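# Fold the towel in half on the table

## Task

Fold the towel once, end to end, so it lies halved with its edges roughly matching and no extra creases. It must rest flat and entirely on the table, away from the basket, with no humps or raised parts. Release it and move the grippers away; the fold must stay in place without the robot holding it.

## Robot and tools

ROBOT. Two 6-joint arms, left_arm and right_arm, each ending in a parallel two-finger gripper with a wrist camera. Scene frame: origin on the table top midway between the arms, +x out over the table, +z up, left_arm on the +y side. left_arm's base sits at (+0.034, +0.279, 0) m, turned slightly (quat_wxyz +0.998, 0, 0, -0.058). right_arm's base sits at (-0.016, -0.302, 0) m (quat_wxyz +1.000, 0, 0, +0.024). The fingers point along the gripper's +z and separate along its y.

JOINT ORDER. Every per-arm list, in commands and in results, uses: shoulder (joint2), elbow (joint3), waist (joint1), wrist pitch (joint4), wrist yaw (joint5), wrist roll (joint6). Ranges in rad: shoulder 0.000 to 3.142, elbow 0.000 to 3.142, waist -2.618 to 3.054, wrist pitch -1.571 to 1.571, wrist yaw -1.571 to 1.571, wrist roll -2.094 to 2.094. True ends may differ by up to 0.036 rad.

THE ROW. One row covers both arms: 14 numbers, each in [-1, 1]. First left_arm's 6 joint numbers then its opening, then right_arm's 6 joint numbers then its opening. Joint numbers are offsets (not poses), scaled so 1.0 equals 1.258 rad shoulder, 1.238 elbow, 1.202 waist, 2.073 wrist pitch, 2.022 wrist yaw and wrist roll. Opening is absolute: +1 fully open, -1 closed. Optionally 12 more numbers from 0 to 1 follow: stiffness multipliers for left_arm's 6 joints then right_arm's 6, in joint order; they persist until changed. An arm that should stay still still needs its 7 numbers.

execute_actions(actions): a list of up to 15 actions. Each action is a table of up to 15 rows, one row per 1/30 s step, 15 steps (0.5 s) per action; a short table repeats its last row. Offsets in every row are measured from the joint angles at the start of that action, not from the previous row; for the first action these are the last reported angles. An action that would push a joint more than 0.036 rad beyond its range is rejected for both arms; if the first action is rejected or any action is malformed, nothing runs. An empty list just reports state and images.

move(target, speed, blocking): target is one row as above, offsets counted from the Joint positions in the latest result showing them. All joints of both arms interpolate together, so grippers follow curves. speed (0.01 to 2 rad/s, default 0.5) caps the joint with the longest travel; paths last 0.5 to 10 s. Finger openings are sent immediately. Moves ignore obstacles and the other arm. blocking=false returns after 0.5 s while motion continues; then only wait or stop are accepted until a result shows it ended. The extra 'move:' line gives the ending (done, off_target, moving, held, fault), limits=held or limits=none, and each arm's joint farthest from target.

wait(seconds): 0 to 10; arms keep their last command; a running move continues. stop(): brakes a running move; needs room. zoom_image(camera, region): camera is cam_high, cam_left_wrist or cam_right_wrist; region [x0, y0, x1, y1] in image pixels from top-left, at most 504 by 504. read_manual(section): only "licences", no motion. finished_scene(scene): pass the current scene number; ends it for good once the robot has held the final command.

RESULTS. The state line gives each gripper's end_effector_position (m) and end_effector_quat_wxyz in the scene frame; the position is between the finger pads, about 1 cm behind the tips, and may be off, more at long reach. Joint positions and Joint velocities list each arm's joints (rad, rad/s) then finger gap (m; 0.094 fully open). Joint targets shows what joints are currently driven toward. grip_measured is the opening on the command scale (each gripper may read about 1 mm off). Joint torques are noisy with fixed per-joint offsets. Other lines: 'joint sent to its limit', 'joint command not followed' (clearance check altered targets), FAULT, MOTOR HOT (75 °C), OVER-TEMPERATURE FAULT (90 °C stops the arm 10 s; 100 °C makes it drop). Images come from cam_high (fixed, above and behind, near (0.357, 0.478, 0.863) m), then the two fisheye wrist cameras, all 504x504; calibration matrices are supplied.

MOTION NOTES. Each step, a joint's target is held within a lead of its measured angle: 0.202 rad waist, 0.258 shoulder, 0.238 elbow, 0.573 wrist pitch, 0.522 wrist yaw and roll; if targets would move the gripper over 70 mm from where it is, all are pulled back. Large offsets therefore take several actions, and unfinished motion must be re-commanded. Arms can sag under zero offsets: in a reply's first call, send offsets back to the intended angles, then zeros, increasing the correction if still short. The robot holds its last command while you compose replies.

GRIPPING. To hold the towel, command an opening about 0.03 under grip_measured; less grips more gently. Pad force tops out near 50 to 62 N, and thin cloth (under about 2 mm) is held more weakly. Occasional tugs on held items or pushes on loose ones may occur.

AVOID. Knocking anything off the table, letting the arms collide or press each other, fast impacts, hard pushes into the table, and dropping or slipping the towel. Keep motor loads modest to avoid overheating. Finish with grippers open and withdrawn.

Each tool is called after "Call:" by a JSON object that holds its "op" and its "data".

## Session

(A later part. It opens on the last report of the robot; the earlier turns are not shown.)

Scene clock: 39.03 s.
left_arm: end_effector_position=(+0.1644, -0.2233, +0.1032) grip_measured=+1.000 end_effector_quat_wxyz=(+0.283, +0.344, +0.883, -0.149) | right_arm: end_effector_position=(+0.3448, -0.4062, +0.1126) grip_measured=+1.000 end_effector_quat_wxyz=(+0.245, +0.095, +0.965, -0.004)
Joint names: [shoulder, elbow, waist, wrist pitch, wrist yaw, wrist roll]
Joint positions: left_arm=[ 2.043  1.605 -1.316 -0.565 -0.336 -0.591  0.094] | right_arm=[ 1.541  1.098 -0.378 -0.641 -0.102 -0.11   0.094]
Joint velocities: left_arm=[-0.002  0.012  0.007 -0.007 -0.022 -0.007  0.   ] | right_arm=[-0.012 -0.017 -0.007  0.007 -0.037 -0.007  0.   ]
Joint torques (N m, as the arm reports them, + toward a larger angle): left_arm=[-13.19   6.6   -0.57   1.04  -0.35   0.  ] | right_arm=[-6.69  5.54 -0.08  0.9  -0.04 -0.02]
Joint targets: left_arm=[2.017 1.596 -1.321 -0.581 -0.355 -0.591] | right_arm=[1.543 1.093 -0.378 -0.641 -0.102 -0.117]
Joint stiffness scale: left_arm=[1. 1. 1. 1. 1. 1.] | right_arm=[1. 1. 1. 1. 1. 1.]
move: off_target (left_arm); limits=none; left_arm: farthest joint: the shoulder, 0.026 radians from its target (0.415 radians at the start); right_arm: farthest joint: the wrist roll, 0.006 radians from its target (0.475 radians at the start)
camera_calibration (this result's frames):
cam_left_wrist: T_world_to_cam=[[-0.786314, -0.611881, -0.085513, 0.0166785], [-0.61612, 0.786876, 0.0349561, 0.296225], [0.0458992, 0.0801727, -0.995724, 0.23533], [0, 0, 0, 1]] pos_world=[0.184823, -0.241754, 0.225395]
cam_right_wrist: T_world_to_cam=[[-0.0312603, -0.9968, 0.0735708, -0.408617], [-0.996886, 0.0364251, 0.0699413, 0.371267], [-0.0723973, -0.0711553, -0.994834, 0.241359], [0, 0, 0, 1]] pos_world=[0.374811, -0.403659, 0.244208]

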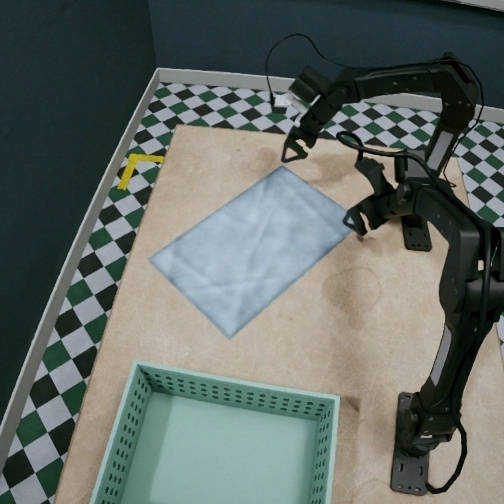

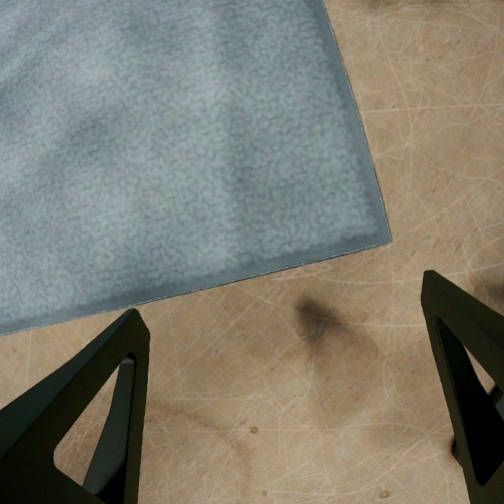

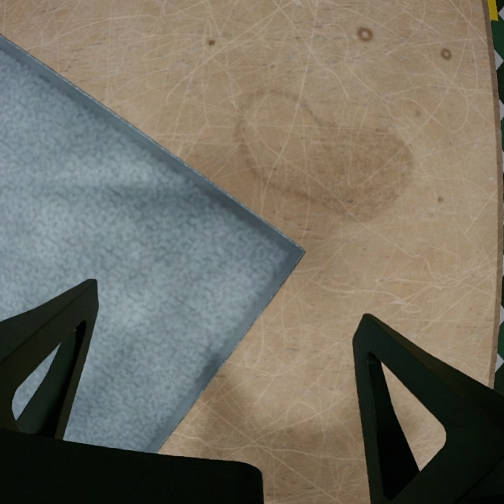

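Call:
{"op": "move", "data": {"target": [0.30,0.334,-0.022,-0.011,-0.01,0,0,0.153,-0.091,-0.027,0.149,0,0,0], "speed": 0.5}}

Scene clock: 41.00 s.
left_arm: end_effector_position=(+0.1648, -0.3017, +0.0402) grip_measured=+0.002 end_effector_quat_wxyz=(+0.279, +0.353, +0.881, -0.147) | right_arm: end_effector_position=(+0.3628, -0.4230, +0.0366) grip_measured=+0.003 end_effector_quat_wxyz=(+0.240, +0.107, +0.965, -0.006)
Joint names: [shoulder, elbow, waist, wrist pitch, wrist yaw, wrist roll]
Joint positions: left_arm=[ 2.425  1.988 -1.334 -0.577 -0.337 -0.591  0.047] | right_arm=[ 1.735  0.99  -0.403 -0.351 -0.102 -0.111  0.047]
Joint velocities: left_arm=[-0.007 -0.007 -0.002 -0.11   0.051  0.037 -0.001] | right_arm=[ 0.007  0.022 -0.017 -0.022  0.037  0.037 -0.   ]
Joint torques (N m, as the arm reports them, + toward a larger angle): left_arm=[-14.21  10.38  -0.83   1.08  -0.28  -0.02] | right_arm=[-8.14  5.16 -0.51  1.04 -0.03  0.01]
Joint targets: left_arm=[2.420 2.018 -1.343 -0.588 -0.356 -0.591] | right_arm=[1.734 0.985 -0.410 -0.332 -0.102 -0.110]
Joint stiffness scale: left_arm=[1. 1. 1. 1. 1. 1.] | right_arm=[1. 1. 1. 1. 1. 1.]
move: off_target (left_arm); limits=none; left_arm: farthest joint: the elbow, 0.031 radians from its target (0.413 radians at the start); right_arm: farthest joint: the wrist pitch, 0.019 radians from its target (0.309 radians at the start)
camera_calibration (this result's frames):
cam_left_wrist: T_world_to_cam=[[-0.796834, -0.597118, -0.0922313, -0.0299025], [-0.602382, 0.796956, 0.0446859, 0.360668], [0.0468215, 0.0911657, -0.994734, 0.18191], [0, 0, 0, 1]] pos_world=[0.184915, -0.321876, 0.162077]
cam_right_wrist: T_world_to_cam=[[-0.0552104, -0.996, 0.070261, -0.410015], [-0.994834, 0.0608766, 0.0812384, 0.404318], [-0.0851907, -0.0654128, -0.994215, 0.172914], [0, 0, 0, 1]] pos_world=[0.394323, -0.421677, 0.167875]

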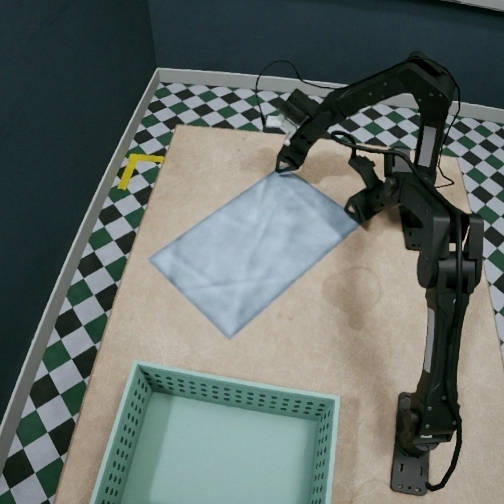

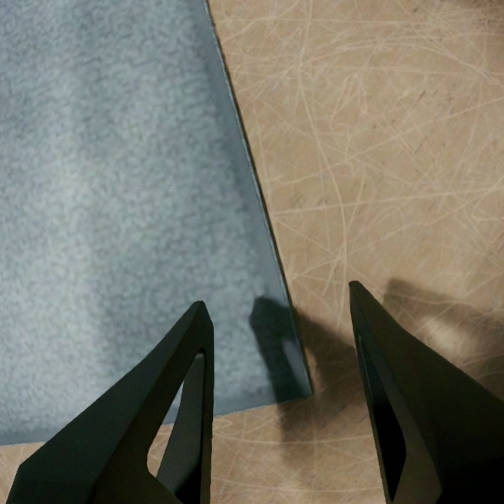

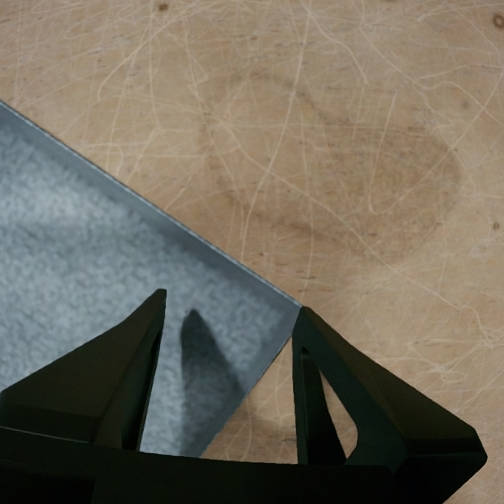

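Call:
{"op": "move", "data": {"target": [0.06,-0.06,0.012,0.063,0,0,0,0.081,-0.072,0,0.09,0,0,0], "speed": 0.3}}

Call:
{"op": "move", "data": {"target": [0.012,-0.01,0,0.005,0,0,-1,0.012,-0.01,0,0.005,0,0,-1]}}

Call:
{"op": "move", "data": {"target": [-0.08,0.09,0.02,-0.09,0,0,-1,-0.09,0.12,0.02,-0.12,0,0,-1], "speed": 0.4}}

Scene clock: 42.47 s.
left_arm: end_effector_position=(+0.1701, -0.3104, +0.0181) grip_measured=+0.002 end_effector_quat_wxyz=(+0.296, +0.344, +0.876, -0.161) | right_arm: end_effector_position=(+0.3769, -0.4274, +0.0173) grip_measured=+0.003 end_effector_quat_wxyz=(+0.275, +0.103, +0.956, -0.013)
Joint names: [shoulder, elbow, waist, wrist pitch, wrist yaw, wrist roll]
Joint positions: left_arm=[ 2.461  1.935 -1.332 -0.442 -0.354 -0.589  0.047] | right_arm=[ 1.793  0.927 -0.403 -0.156 -0.106 -0.111  0.047]
Joint velocities: left_arm=[-0.007 -0.037  0.002  0.037  0.007 -0.051 -0.   ] | right_arm=[-0.017 -0.007 -0.007 -0.037 -0.007 -0.007 -0.001]
Joint torques (N m, as the arm reports them, + toward a larger angle): left_arm=[-10.76   5.39   1.01   1.24   0.04  -0.06] | right_arm=[-4.78  3.15  0.15  0.94  0.01 -0.01]
Joint targets: left_arm=[2.500 1.913 -1.320 -0.446 -0.337 -0.591] | right_arm=[1.837 0.900 -0.403 -0.164 -0.102 -0.110]
Joint stiffness scale: left_arm=[1. 1. 1. 1. 1. 1.] | right_arm=[1. 1. 1. 1. 1. 1.]
move: off_target (left_arm, right_arm); limits=none; left_arm: farthest joint: the shoulder, 0.040 radians from its target (0.076 radians at the start); right_arm: farthest joint: the shoulder, 0.044 radians from its target (0.102 radians at the start)
camera_calibration (this result's frames):
cam_left_wrist: T_world_to_cam=[[-0.788698, -0.60934, -0.0816095, -0.0383254], [-0.611215, 0.791461, -0.00250596, 0.372468], [0.0661177, 0.0479045, -0.996661, 0.143893], [0, 0, 0, 1]] pos_world=[0.187917, -0.325041, 0.141219]
cam_right_wrist: T_world_to_cam=[[-0.0585151, -0.994317, 0.0889321, -0.410672], [-0.998188, 0.0595259, 0.00875408, 0.422116], [-0.0139981, -0.0882588, -0.995999, 0.118089], [0, 0, 0, 1]] pos_world=[0.398974, -0.423043, 0.150444]

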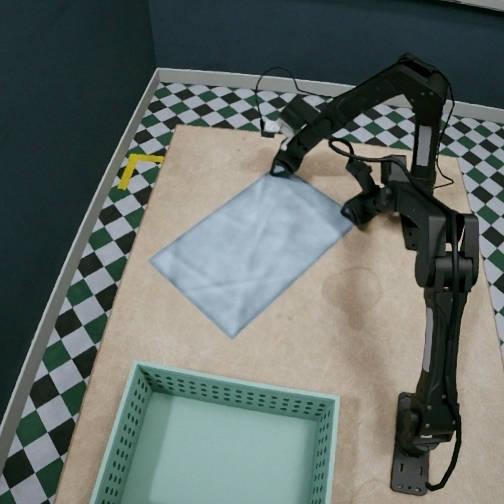

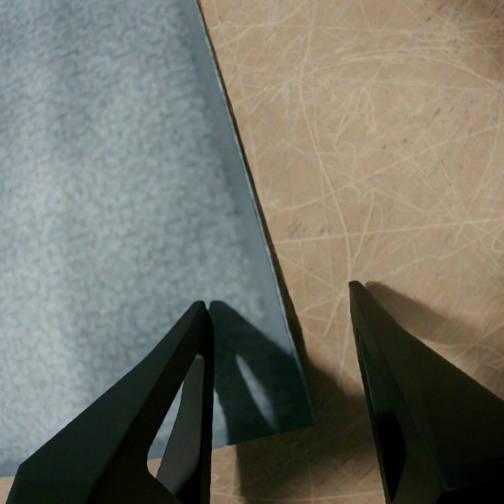

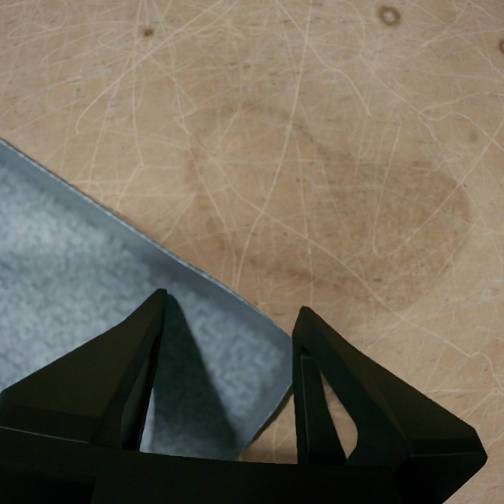

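Scene clock: 43.17 s.
left_arm: end_effector_position=(+0.1720, -0.3106, +0.0191) grip_measured=-0.983 end_effector_quat_wxyz=(+0.301, +0.341, +0.876, -0.160) | right_arm: end_effector_position=(+0.3807, -0.4241, +0.0194) grip_measured=-0.956 end_effector_quat_wxyz=(+0.283, +0.099, +0.954, -0.004)
Joint names: [shoulder, elbow, waist, wrist pitch, wrist yaw, wrist roll]
Joint positions: left_arm=[ 2.461  1.935 -1.331 -0.438 -0.362 -0.589  0.001] | right_arm=[ 1.792  0.927 -0.402 -0.144 -0.127 -0.111  0.002]
Joint velocities: left_arm=[-0.012 -0.007 -0.007 -0.037 -0.007  0.007 -0.   ] | right_arm=[ 0.007  0.007  0.007 -0.037  0.051 -0.022 -0.001]
Joint torques (N m, as the arm reports them, + toward a larger angle): left_arm=[-12.75   5.89   0.03   1.33  -0.03  -0.04] | right_arm=[-7.28  4.21 -0.27  1.    0.2  -0.01]
Joint targets: left_arm=[2.476 1.923 -1.332 -0.432 -0.354 -0.589] | right_arm=[1.808 0.915 -0.403 -0.146 -0.106 -0.111]
Joint stiffness scale: left_arm=[1. 1. 1. 1. 1. 1.] | right_arm=[1. 1. 1. 1. 1. 1.]
move: off_target (right_arm); limits=held; held on 1 of 21 steps (left_arm); left_arm: farthest joint: the shoulder, 0.015 radians from its target (0.015 radians at the start); right_arm: farthest joint: the wrist yaw, 0.021 radians from its target (0.000 radians at the start)
joint command not followed: on one or more control steps a check withheld the commanded joint targets of the left arm, and it was not sent them on those steps.
cause: the commanded joint targets would bring a part of the robot too close to another arm (this arm's wrist (the part past the wrist pitch) and the other arm's upper arm (the part past the shoulder)); next, command targets that bring no part of the robot closer to that arm.
camera_calibration (this result's frames):
cam_left_wrist: T_world_to_cam=[[-0.78454, -0.614108, -0.0858366, -0.0389082], [-0.615712, 0.787914, -0.00947738, 0.373588], [0.073452, 0.0454153, -0.996264, 0.14269], [0, 0, 0, 1]] pos_world=[0.189017, -0.324729, 0.142358]
cam_right_wrist: T_world_to_cam=[[-0.0472777, -0.996032, 0.0753953, -0.412081], [-0.998869, 0.0467563, -0.00866701, 0.420804], [0.00510742, -0.0757198, -0.997116, 0.118609], [0, 0, 0, 1]] pos_world=[0.40024, -0.42114, 0.152983]

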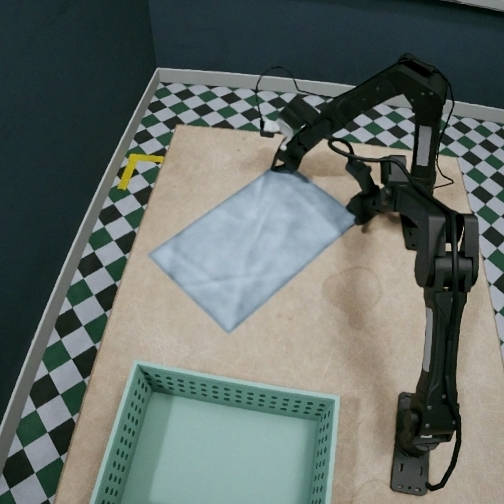

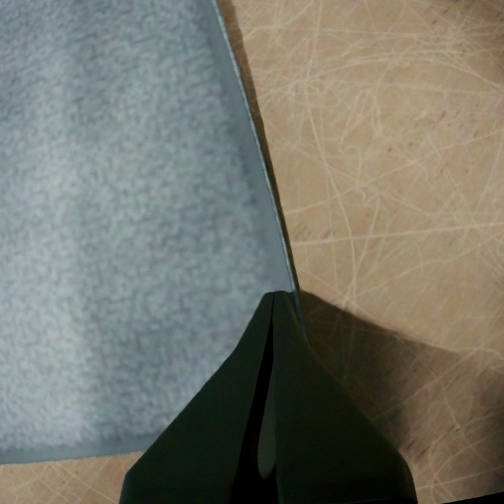

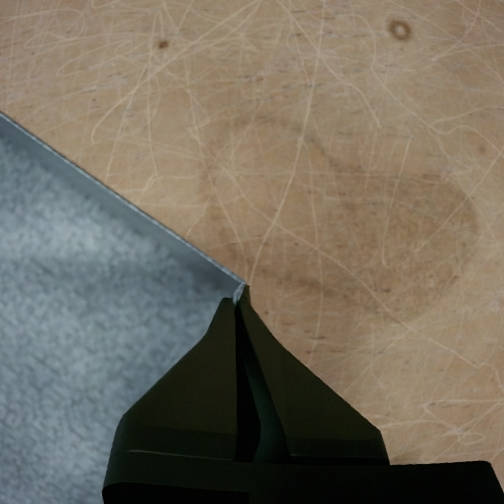

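Scene clock: 44.53 s.
left_arm: end_effector_position=(+0.1812, -0.3030, +0.0764) grip_measured=-0.983 end_effector_quat_wxyz=(+0.302, +0.334, +0.879, -0.157) | right_arm: end_effector_position=(+0.3802, -0.4157, +0.0659) grip_measured=-0.956 end_effector_quat_wxyz=(+0.270, +0.092, +0.959, +0.003)
Joint names: [shoulder, elbow, waist, wrist pitch, wrist yaw, wrist roll]
Joint positions: left_arm=[ 2.382  2.027 -1.315 -0.609 -0.362 -0.589  0.001] | right_arm=[ 1.704  1.049 -0.384 -0.384 -0.13  -0.111  0.002]
Joint velocities: left_arm=[ 0.002 -0.017 -0.007 -0.037 -0.022 -0.081  0.001] | right_arm=[ 0.002  0.007 -0.012 -0.022 -0.007 -0.022 -0.   ]
Joint torques (N m, as the arm reports them, + toward a larger angle): left_arm=[-15.56   9.82   0.66   1.03  -0.15   0.04] | right_arm=[-10.14   7.58   0.55   0.88   0.    -0.01]
Joint targets: left_arm=[2.360 2.046 -1.307 -0.624 -0.362 -0.589] | right_arm=[1.679 1.076 -0.378 -0.393 -0.127 -0.111]
Joint stiffness scale: left_arm=[1. 1. 1. 1. 1. 1.] | right_arm=[1. 1. 1. 1. 1. 1.]
move: off_target (left_arm, right_arm); limits=none; left_arm: farthest joint: the shoulder, 0.022 radians from its target (0.100 radians at the start); right_arm: farthest joint: the elbow, 0.026 radians from its target (0.149 radians at the start)
camera_calibration (this result's frames):
cam_left_wrist: T_world_to_cam=[[-0.774131, -0.627125, -0.0862279, -0.0279569], [-0.628851, 0.777476, -0.00882301, 0.37296], [0.0725732, 0.0473943, -0.996236, 0.199541], [0, 0, 0, 1]] pos_world=[0.198413, -0.316957, 0.19967]
cam_right_wrist: T_world_to_cam=[[-0.0265476, -0.997569, 0.0644362, -0.415084], [-0.999447, 0.0277772, 0.0182621, 0.410942], [-0.0200075, -0.0639158, -0.997755, 0.18007], [0, 0, 0, 1]] pos_world=[0.403298, -0.41398, 0.198908]

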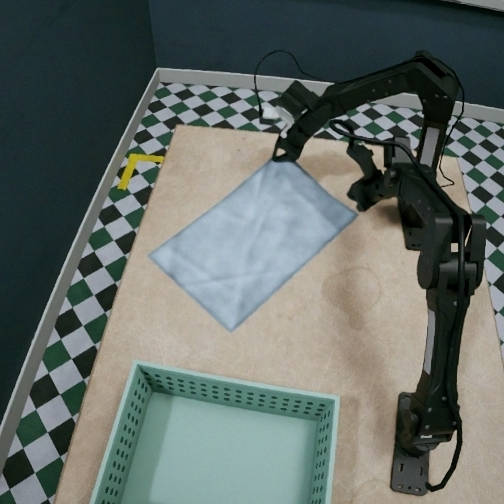

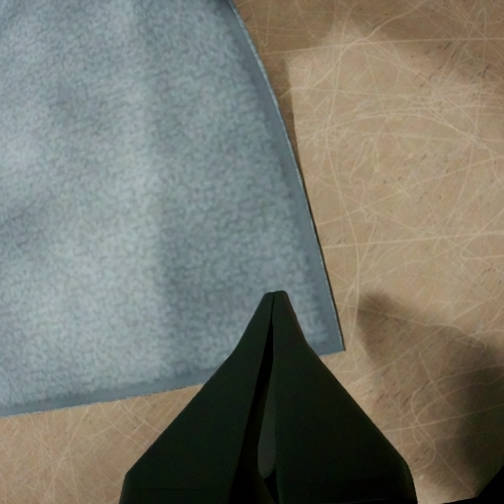

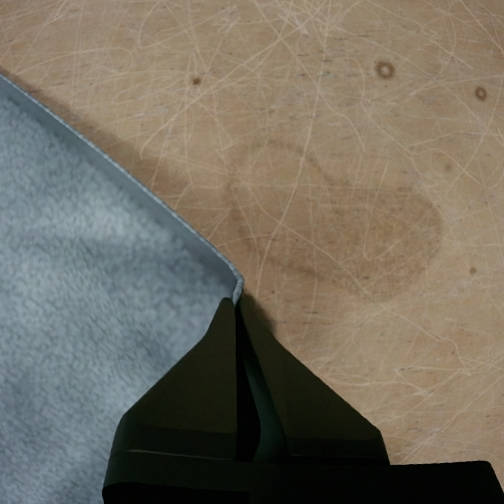

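Call:
{"op": "move", "data": {"target": [0.094,-0.095,0,0.077,-0.012,0.017,0,-0.02,0.02,0,0,0,0,-1], "speed": 0.3}}

Call:
{"op": "move", "data": {"target": [0.015,-0.01,0,0.005,0,0,-1,-0.02,0.02,0,0,0,0,-1]}}

Call:
{"op": "move", "data": {"target": [-0.08,0.09,0.02,-0.09,0,0,-1,-0.02,0.02,0,0,0,0,-1], "speed": 0.4}}

Scene clock: 45.83 s.
left_arm: end_effector_position=(+0.1847, -0.3043, +0.0173) grip_measured=-0.002 end_effector_quat_wxyz=(+0.312, +0.345, +0.874, -0.140) | right_arm: end_effector_position=(+0.3802, -0.4157, +0.0659) grip_measured=-0.956 end_effector_quat_wxyz=(+0.270, +0.092, +0.959, +0.003)
Joint names: [shoulder, elbow, waist, wrist pitch, wrist yaw, wrist roll]
Joint positions: left_arm=[ 2.462  1.931 -1.317 -0.445 -0.391 -0.559  0.047] | right_arm=[ 1.704  1.049 -0.384 -0.384 -0.13  -0.111  0.002]
Joint velocities: left_arm=[ 0.007 -0.007 -0.002  0.022  0.066  0.022 -0.001] | right_arm=[-0.002 -0.007  0.012  0.037  0.007 -0.037  0.   ]
Joint torques (N m, as the arm reports them, + toward a larger angle): left_arm=[-10.52   5.06   0.03   1.11  -0.05  -0.04] | right_arm=[-10.24   7.34  -0.06   0.98  -0.03  -0.01]
Joint targets: left_arm=[2.501 1.909 -1.315 -0.449 -0.387 -0.555] | right_arm=[1.678 1.074 -0.384 -0.384 -0.130 -0.111]
Joint stiffness scale: left_arm=[1. 1. 1. 1. 1. 1.] | right_arm=[1. 1. 1. 1. 1. 1.]
move: off_target (left_arm, right_arm); limits=none; left_arm: farthest joint: the shoulder, 0.038 radians from its target (0.118 radians at the start); right_arm: farthest joint: the shoulder, 0.025 radians from its target (0.025 radians at the start)
camera_calibration (this result's frames):
cam_left_wrist: T_world_to_cam=[[-0.776146, -0.616775, -0.131097, -0.0268576], [-0.621138, 0.783644, -0.00944887, 0.376154], [0.108562, 0.0740958, -0.991324, 0.14184], [0, 0, 0, 1]] pos_world=[0.1974, -0.321846, 0.140643]
cam_right_wrist: T_world_to_cam=[[-0.0265244, -0.997577, 0.0643199, -0.415061], [-0.999441, 0.0277749, 0.0186254, 0.410838], [-0.0203667, -0.0637899, -0.997756, 0.180212], [0, 0, 0, 1]] pos_world=[0.403269, -0.41397, 0.198852]

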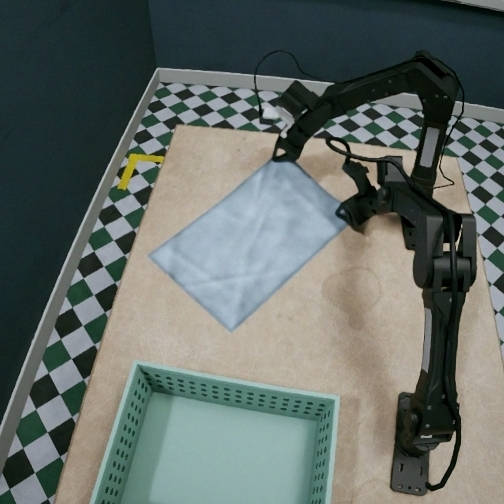

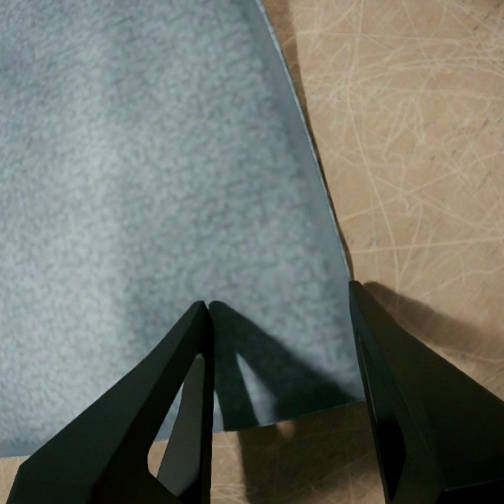

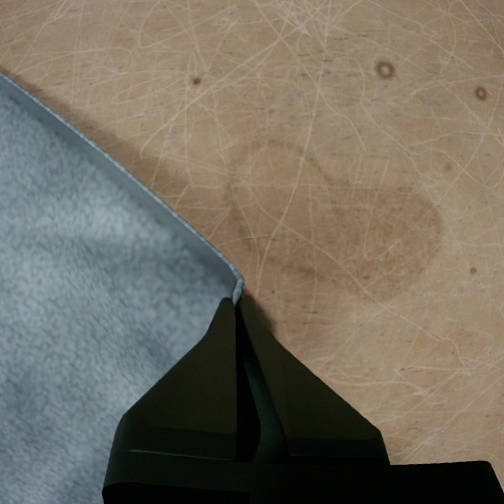

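Scene clock: 46.53 s.
left_arm: end_effector_position=(+0.1855, -0.3056, +0.0184) grip_measured=-0.983 end_effector_quat_wxyz=(+0.315, +0.344, +0.873, -0.143) | right_arm: end_effector_position=(+0.3802, -0.4157, +0.0659) grip_measured=-0.956 end_effector_quat_wxyz=(+0.270, +0.092, +0.959, +0.003)
Joint names: [shoulder, elbow, waist, wrist pitch, wrist yaw, wrist roll]
Joint positions: left_arm=[ 2.462  1.93  -1.317 -0.437 -0.394 -0.559  0.001] | right_arm=[ 1.704  1.049 -0.384 -0.384 -0.13  -0.111  0.002]
Joint velocities: left_arm=[-0.007 -0.002  0.002 -0.007 -0.007 -0.081 -0.001] | right_arm=[-0.012 -0.002  0.002  0.022  0.022 -0.051  0.   ]
Joint torques (N m, as the arm reports them, + toward a larger angle): left_arm=[-12.38   6.18   0.12   1.29  -0.16  -0.03] | right_arm=[-10.24   7.42  -0.07   1.    -0.03   0.01]
Joint targets: left_arm=[2.481 1.918 -1.317 -0.435 -0.391 -0.559] | right_arm=[1.678 1.074 -0.384 -0.384 -0.130 -0.111]
Joint stiffness scale: left_arm=[1. 1. 1. 1. 1. 1.] | right_arm=[1. 1. 1. 1. 1. 1.]
move: off_target (right_arm); limits=none; left_arm: farthest joint: the shoulder, 0.019 radians from its target (0.019 radians at the start); right_arm: farthest joint: the shoulder, 0.025 radians from its target (0.025 radians at the start)
camera_calibration (this result's frames):
cam_left_wrist: T_world_to_cam=[[-0.774447, -0.619209, -0.129659, -0.027982], [-0.622601, 0.782345, -0.01746, 0.377613], [0.112249, 0.0672038, -0.991405, 0.140164], [0, 0, 0, 1]] pos_world=[0.197698, -0.32217, 0.141924]
cam_right_wrist: T_world_to_cam=[[-0.0265244, -0.997577, 0.0643199, -0.415061], [-0.999441, 0.0277749, 0.0186254, 0.410838], [-0.0203667, -0.0637899, -0.997756, 0.180212], [0, 0, 0, 1]] pos_world=[0.403269, -0.41397, 0.198852]

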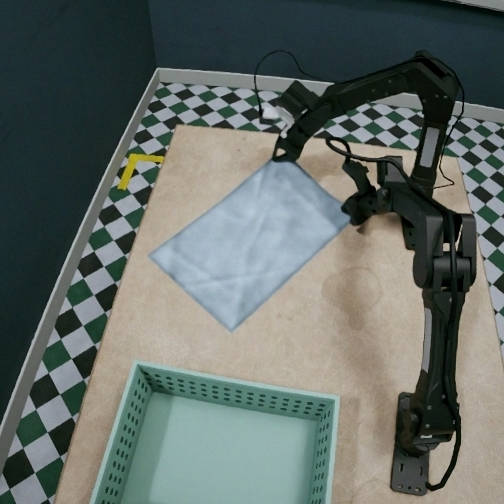

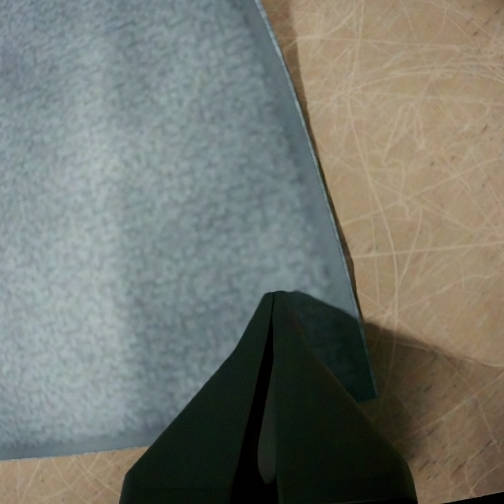

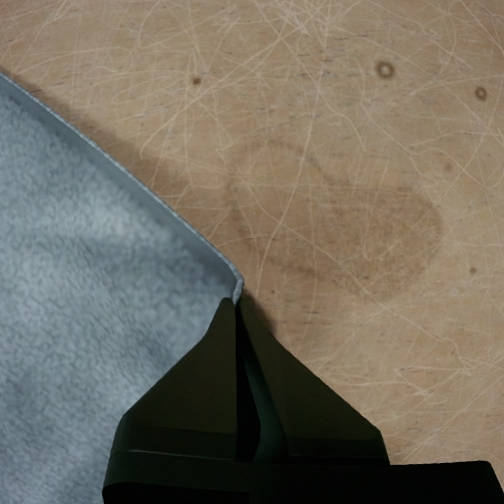

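Scene clock: 47.77 s.
left_arm: end_effector_position=(+0.1953, -0.2986, +0.0796) grip_measured=-0.983 end_effector_quat_wxyz=(+0.318, +0.335, +0.876, -0.143) | right_arm: end_effector_position=(+0.3802, -0.4157, +0.0659) grip_measured=-0.956 end_effector_quat_wxyz=(+0.270, +0.092, +0.959, +0.003)
Joint names: [shoulder, elbow, waist, wrist pitch, wrist yaw, wrist roll]
Joint positions: left_arm=[ 2.379  2.025 -1.299 -0.607 -0.394 -0.559  0.001] | right_arm=[ 1.704  1.049 -0.384 -0.384 -0.13  -0.111  0.002]
Joint velocities: left_arm=[-0.007 -0.017 -0.012  0.081  0.037  0.007 -0.   ] | right_arm=[ 0.007 -0.007  0.007 -0.037  0.066  0.066 -0.001]
Joint torques (N m, as the arm reports them, + toward a larger angle): left_arm=[-15.36   9.18   0.48   1.05  -0.21   0.01] | right_arm=[-10.11   7.33   0.06   0.98  -0.02  -0.05]
Joint targets: left_arm=[2.362 2.042 -1.293 -0.623 -0.394 -0.559] | right_arm=[1.678 1.074 -0.384 -0.384 -0.130 -0.111]
Joint stiffness scale: left_arm=[1. 1. 1. 1. 1. 1.] | right_arm=[1. 1. 1. 1. 1. 1.]
move: off_target (right_arm); limits=none; left_arm: farthest joint: the shoulder, 0.018 radians from its target (0.101 radians at the start); right_arm: farthest joint: the shoulder, 0.025 radians from its target (0.025 radians at the start)
camera_calibration (this result's frames):
cam_left_wrist: T_world_to_cam=[[-0.763085, -0.633862, -0.126175, -0.0150439], [-0.636505, 0.770918, -0.023368, 0.37916], [0.112083, 0.0624792, -0.991733, 0.197892], [0, 0, 0, 1]] pos_world=[0.207677, -0.314201, 0.203218]
cam_right_wrist: T_world_to_cam=[[-0.0265244, -0.997577, 0.0643199, -0.415061], [-0.999441, 0.0277749, 0.0186254, 0.410838], [-0.0203667, -0.0637899, -0.997756, 0.180212], [0, 0, 0, 1]] pos_world=[0.403269, -0.41397, 0.198852]

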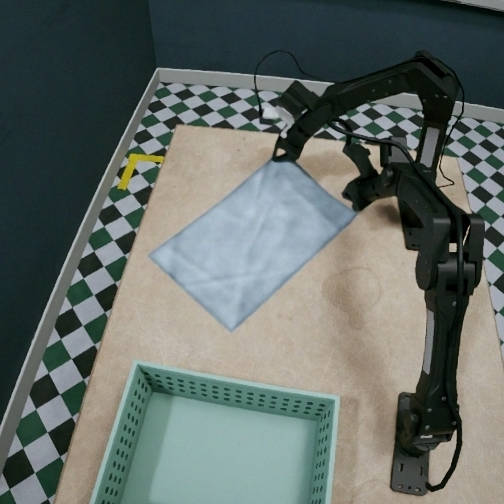

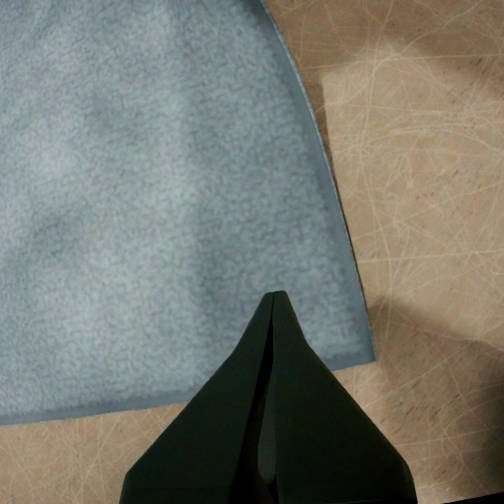

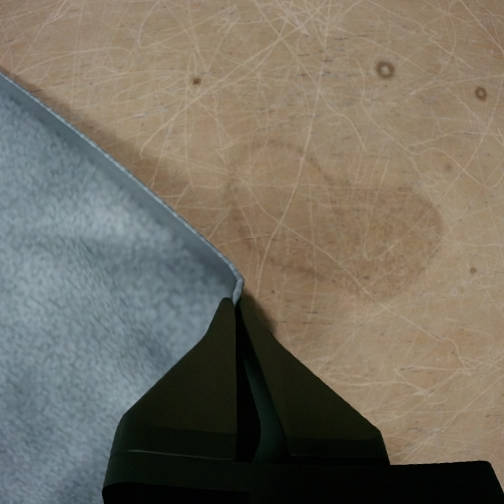

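Call:
{"op": "move", "data": {"target": [-0.015,0.015,-0.03,0,0,0,0.3,-0.02,0.02,0,0,0,0,-1]}}

Call:
{"op": "move", "data": {"target": [0.097,-0.093,0,0.077,0,0,0.3,-0.02,0.02,0,0,0,0,-1], "speed": 0.3}}

Call:
{"op": "move", "data": {"target": [0.015,-0.01,0,0.005,0,0,-1,-0.02,0.02,0,0,0,0,-1]}}

Scene clock: 48.70 s.
left_arm: end_effector_position=(+0.1760, -0.3036, +0.0795) grip_measured=+0.298 end_effector_quat_wxyz=(+0.315, +0.349, +0.870, -0.148) | right_arm: end_effector_position=(+0.3802, -0.4157, +0.0659) grip_measured=-0.956 end_effector_quat_wxyz=(+0.270, +0.092, +0.959, +0.003)
Joint names: [shoulder, elbow, waist, wrist pitch, wrist yaw, wrist roll]
Joint positions: left_arm=[ 2.379  2.025 -1.332 -0.607 -0.394 -0.559  0.061] | right_arm=[ 1.704  1.049 -0.384 -0.384 -0.13  -0.111  0.002]
Joint velocities: left_arm=[-0.002  0.007  0.002 -0.051 -0.037  0.007  0.001] | right_arm=[ 0.027  0.002 -0.032  0.007  0.007 -0.007 -0.001]
Joint torques (N m, as the arm reports them, + toward a larger angle): left_arm=[-15.64   9.23  -0.11   1.26  -0.15   0.01] | right_arm=[-10.22   7.46  -0.03   0.99  -0.04  -0.01]
Joint targets: left_arm=[2.360 2.043 -1.335 -0.607 -0.394 -0.559] | right_arm=[1.678 1.074 -0.384 -0.384 -0.130 -0.111]
Joint stiffness scale: left_arm=[1. 1. 1. 1. 1. 1.] | right_arm=[1. 1. 1. 1. 1. 1.]
move: off_target (right_arm); limits=none; left_arm: farthest joint: the shoulder, 0.019 radians from its target (0.019 radians at the start); right_arm: farthest joint: the shoulder, 0.025 radians from its target (0.025 radians at the start)
camera_calibration (this result's frames):
cam_left_wrist: T_world_to_cam=[[-0.783704, -0.608144, -0.126369, -0.0214418], [-0.610575, 0.791623, -0.0230398, 0.372406], [0.114048, 0.0591011, -0.991716, 0.198938], [0, 0, 0, 1]] pos_world=[0.187889, -0.319602, 0.203161]
cam_right_wrist: T_world_to_cam=[[-0.0265244, -0.997577, 0.0643199, -0.415061], [-0.999441, 0.0277749, 0.0186254, 0.410838], [-0.0203667, -0.0637899, -0.997756, 0.180212], [0, 0, 0, 1]] pos_world=[0.403269, -0.41397, 0.198852]

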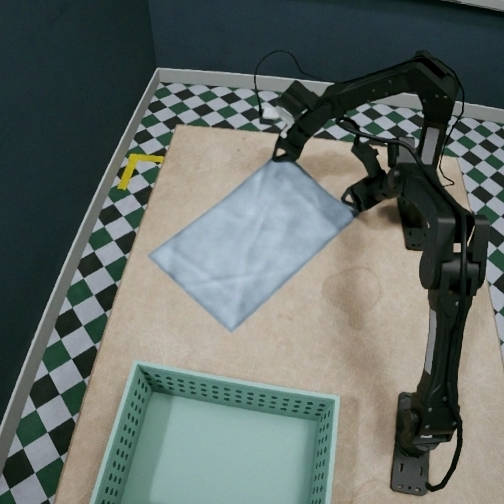

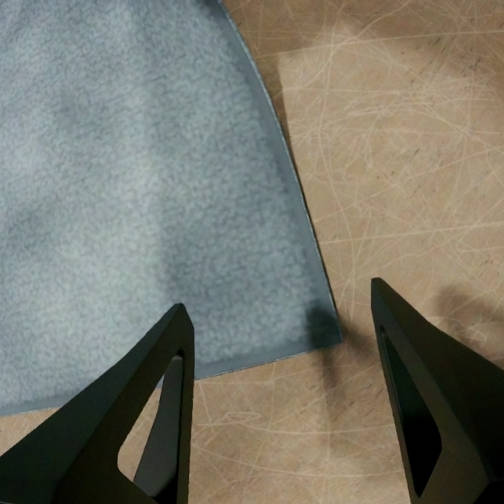

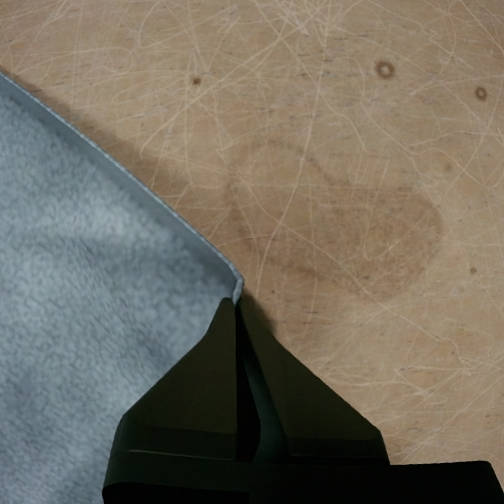

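Scene clock: 49.73 s.
left_arm: end_effector_position=(+0.1777, -0.3044, +0.0164) grip_measured=+0.298 end_effector_quat_wxyz=(+0.316, +0.350, +0.871, -0.134) | right_arm: end_effector_position=(+0.3802, -0.4157, +0.0659) grip_measured=-0.956 end_effector_quat_wxyz=(+0.270, +0.092, +0.959, +0.003)
Joint names: [shoulder, elbow, waist, wrist pitch, wrist yaw, wrist roll]
Joint positions: left_arm=[ 2.465  1.932 -1.334 -0.451 -0.41  -0.56   0.061] | right_arm=[ 1.704  1.049 -0.384 -0.384 -0.13  -0.111  0.002]
Joint velocities: left_arm=[-0.012 -0.007 -0.022  0.066  0.051  0.051  0.   ] | right_arm=[-0.007  0.002  0.007  0.081  0.066 -0.037  0.   ]
Joint torques (N m, as the arm reports them, + toward a larger angle): left_arm=[-10.91   4.94   0.     1.23   0.    -0.04] | right_arm=[-10.25   7.49   0.08   0.97  -0.01   0.  ]
Joint targets: left_arm=[2.501 1.910 -1.332 -0.448 -0.394 -0.559] | right_arm=[1.678 1.074 -0.384 -0.384 -0.130 -0.111]
Joint stiffness scale: left_arm=[1. 1. 1. 1. 1. 1.] | right_arm=[1. 1. 1. 1. 1. 1.]
move: off_target (left_arm, right_arm); limits=none; left_arm: farthest joint: the shoulder, 0.036 radians from its target (0.122 radians at the start); right_arm: farthest joint: the shoulder, 0.025 radians from its target (0.025 radians at the start)
camera_calibration (this result's frames):
cam_left_wrist: T_world_to_cam=[[-0.777458, -0.61106, -0.148879, -0.0302116], [-0.616639, 0.787173, -0.0107426, 0.372097], [0.123758, 0.0834529, -0.988797, 0.141857], [0, 0, 0, 1]] pos_world=[0.188405, -0.323204, 0.139767]
cam_right_wrist: T_world_to_cam=[[-0.0265244, -0.997577, 0.0643199, -0.415061], [-0.999441, 0.0277749, 0.0186254, 0.410838], [-0.0203667, -0.0637899, -0.997756, 0.180212], [0, 0, 0, 1]] pos_world=[0.403269, -0.41397, 0.198852]

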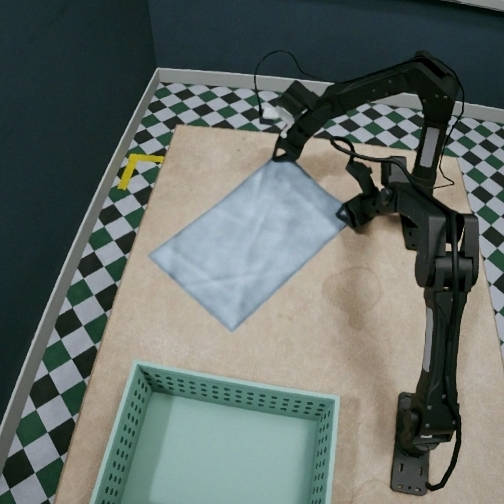

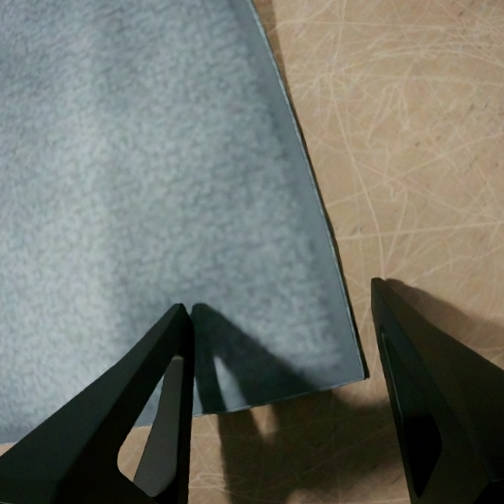

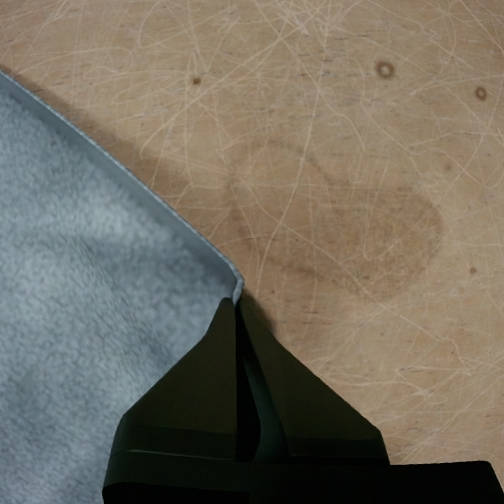

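Scene clock: 50.43 s.
left_arm: end_effector_position=(+0.1811, -0.3043, +0.0182) grip_measured=-0.952 end_effector_quat_wxyz=(+0.324, +0.346, +0.870, -0.132) | right_arm: end_effector_position=(+0.3802, -0.4157, +0.0659) grip_measured=-0.956 end_effector_quat_wxyz=(+0.270, +0.092, +0.959, +0.003)
Joint names: [shoulder, elbow, waist, wrist pitch, wrist yaw, wrist roll]
Joint positions: left_arm=[ 2.465  1.932 -1.333 -0.446 -0.427 -0.56   0.002] | right_arm=[ 1.704  1.049 -0.384 -0.384 -0.13  -0.111  0.002]
Joint velocities: left_arm=[-0.007  0.007  0.002 -0.037  0.022 -0.095 -0.   ] | right_arm=[-0.002 -0.022 -0.017 -0.051  0.007  0.125  0.001]
Joint torques (N m, as the arm reports them, + toward a larger angle): left_arm=[-12.5    5.92  -0.17   1.29   0.01  -0.02] | right_arm=[-10.24   7.43  -0.02   0.99  -0.02   0.  ]
Joint targets: left_arm=[2.484 1.920 -1.334 -0.441 -0.410 -0.560] | right_arm=[1.678 1.074 -0.384 -0.384 -0.130 -0.111]
Joint stiffness scale: left_arm=[1. 1. 1. 1. 1. 1.] | right_arm=[1. 1. 1. 1. 1. 1.]
move: off_target (right_arm); limits=none; left_arm: farthest joint: the shoulder, 0.019 radians from its target (0.019 radians at the start); right_arm: farthest joint: the shoulder, 0.025 radians from its target (0.025 radians at the start)
camera_calibration (this result's frames):
cam_left_wrist: T_world_to_cam=[[-0.768935, -0.619518, -0.157912, -0.0311943], [-0.624374, 0.780791, -0.0228662, 0.37386], [0.137462, 0.0810135, -0.987188, 0.139906], [0, 0, 0, 1]] pos_world=[0.190211, -0.322566, 0.141736]
cam_right_wrist: T_world_to_cam=[[-0.0265244, -0.997577, 0.0643199, -0.415061], [-0.999441, 0.0277749, 0.0186254, 0.410838], [-0.0203667, -0.0637899, -0.997756, 0.180212], [0, 0, 0, 1]] pos_world=[0.403269, -0.41397, 0.198852]

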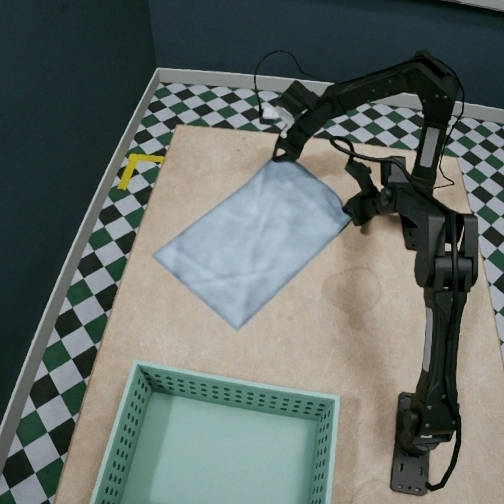

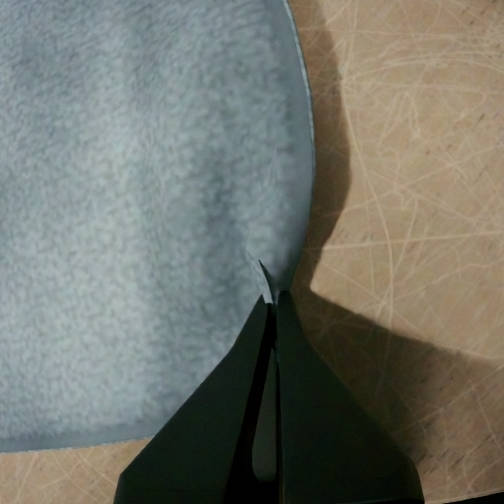

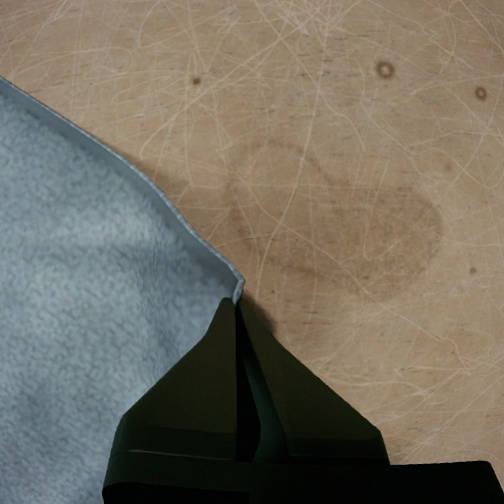

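Call:
{"op": "move", "data": {"target": [-0.434,-0.032,0.24,-0.23,0,0.14,-1,0.141,0.627,0.32,-0.196,0,0.19,-1], "speed": 0.45}}

Scene clock: 53.10 s.
left_arm: end_effector_position=(+0.2996, -0.1486, +0.2246) grip_measured=-0.952 end_effector_quat_wxyz=(+0.356, +0.339, +0.870, -0.047) | right_arm: end_effector_position=(+0.4910, -0.2548, +0.2221) grip_measured=-0.956 end_effector_quat_wxyz=(+0.330, +0.081, +0.933, +0.114)
Joint names: [shoulder, elbow, waist, wrist pitch, wrist yaw, wrist roll]
Joint positions: left_arm=[ 1.942  1.899 -1.048 -0.909 -0.425 -0.283  0.002] | right_arm=[ 1.877  1.797 -0.    -0.787 -0.129  0.268  0.002]
Joint velocities: left_arm=[ 0.007  0.012 -0.022 -0.037 -0.007 -0.037 -0.001] | right_arm=[ 0.017  0.002 -0.002 -0.022 -0.007 -0.095 -0.002]
Joint torques (N m, as the arm reports them, + toward a larger angle): left_arm=[-12.06   6.64   0.31   1.18  -0.21   0.08] | right_arm=[-10.02   8.23   0.28   1.13  -0.05   0.03]
Joint targets: left_arm=[1.919 1.892 -1.044 -0.923 -0.428 -0.277] | right_arm=[1.881 1.825 0.001 -0.790 -0.130 0.273]
Joint stiffness scale: left_arm=[1. 1. 1. 1. 1. 1.] | right_arm=[1. 1. 1. 1. 1. 1.]
move: off_target (left_arm, right_arm); limits=none; left_arm: farthest joint: the shoulder, 0.022 radians from its target (0.546 radians at the start); right_arm: farthest joint: the elbow, 0.028 radians from its target (0.776 radians at the start)
camera_calibration (this result's frames):
cam_left_wrist: T_world_to_cam=[[-0.694018, -0.645864, -0.318117, 0.198567], [-0.680089, 0.733115, -0.00471058, 0.336539], [0.236259, 0.213078, -0.94804, 0.295988], [0, 0, 0, 1]] pos_world=[0.296756, -0.181543, 0.345361]
cam_right_wrist: T_world_to_cam=[[0.0534539, -0.990049, -0.130179, -0.255841], [-0.990514, -0.0360443, -0.132597, 0.527205], [0.126585, 0.136032, -0.982584, 0.323989], [0, 0, 0, 1]] pos_world=[0.494868, -0.278365, 0.354948]

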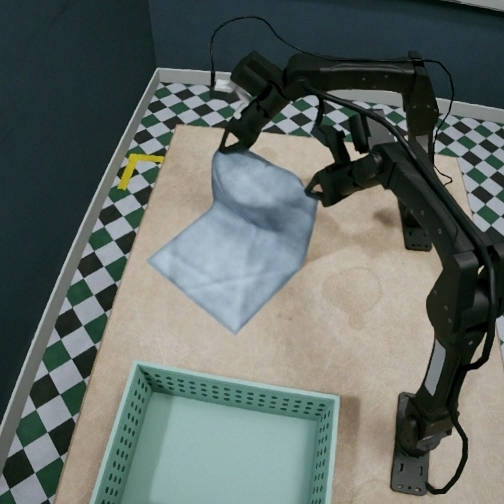

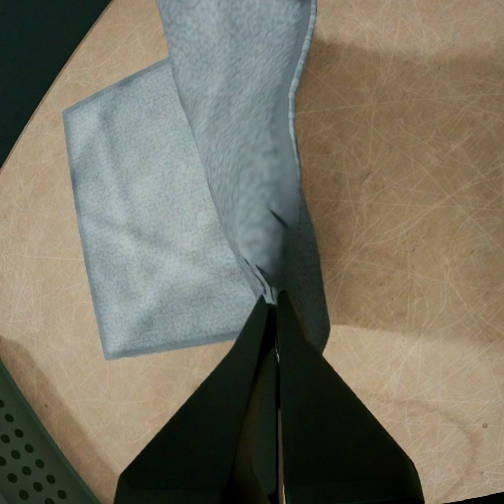

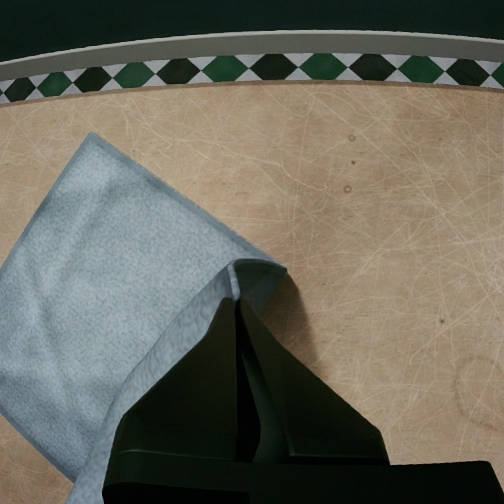

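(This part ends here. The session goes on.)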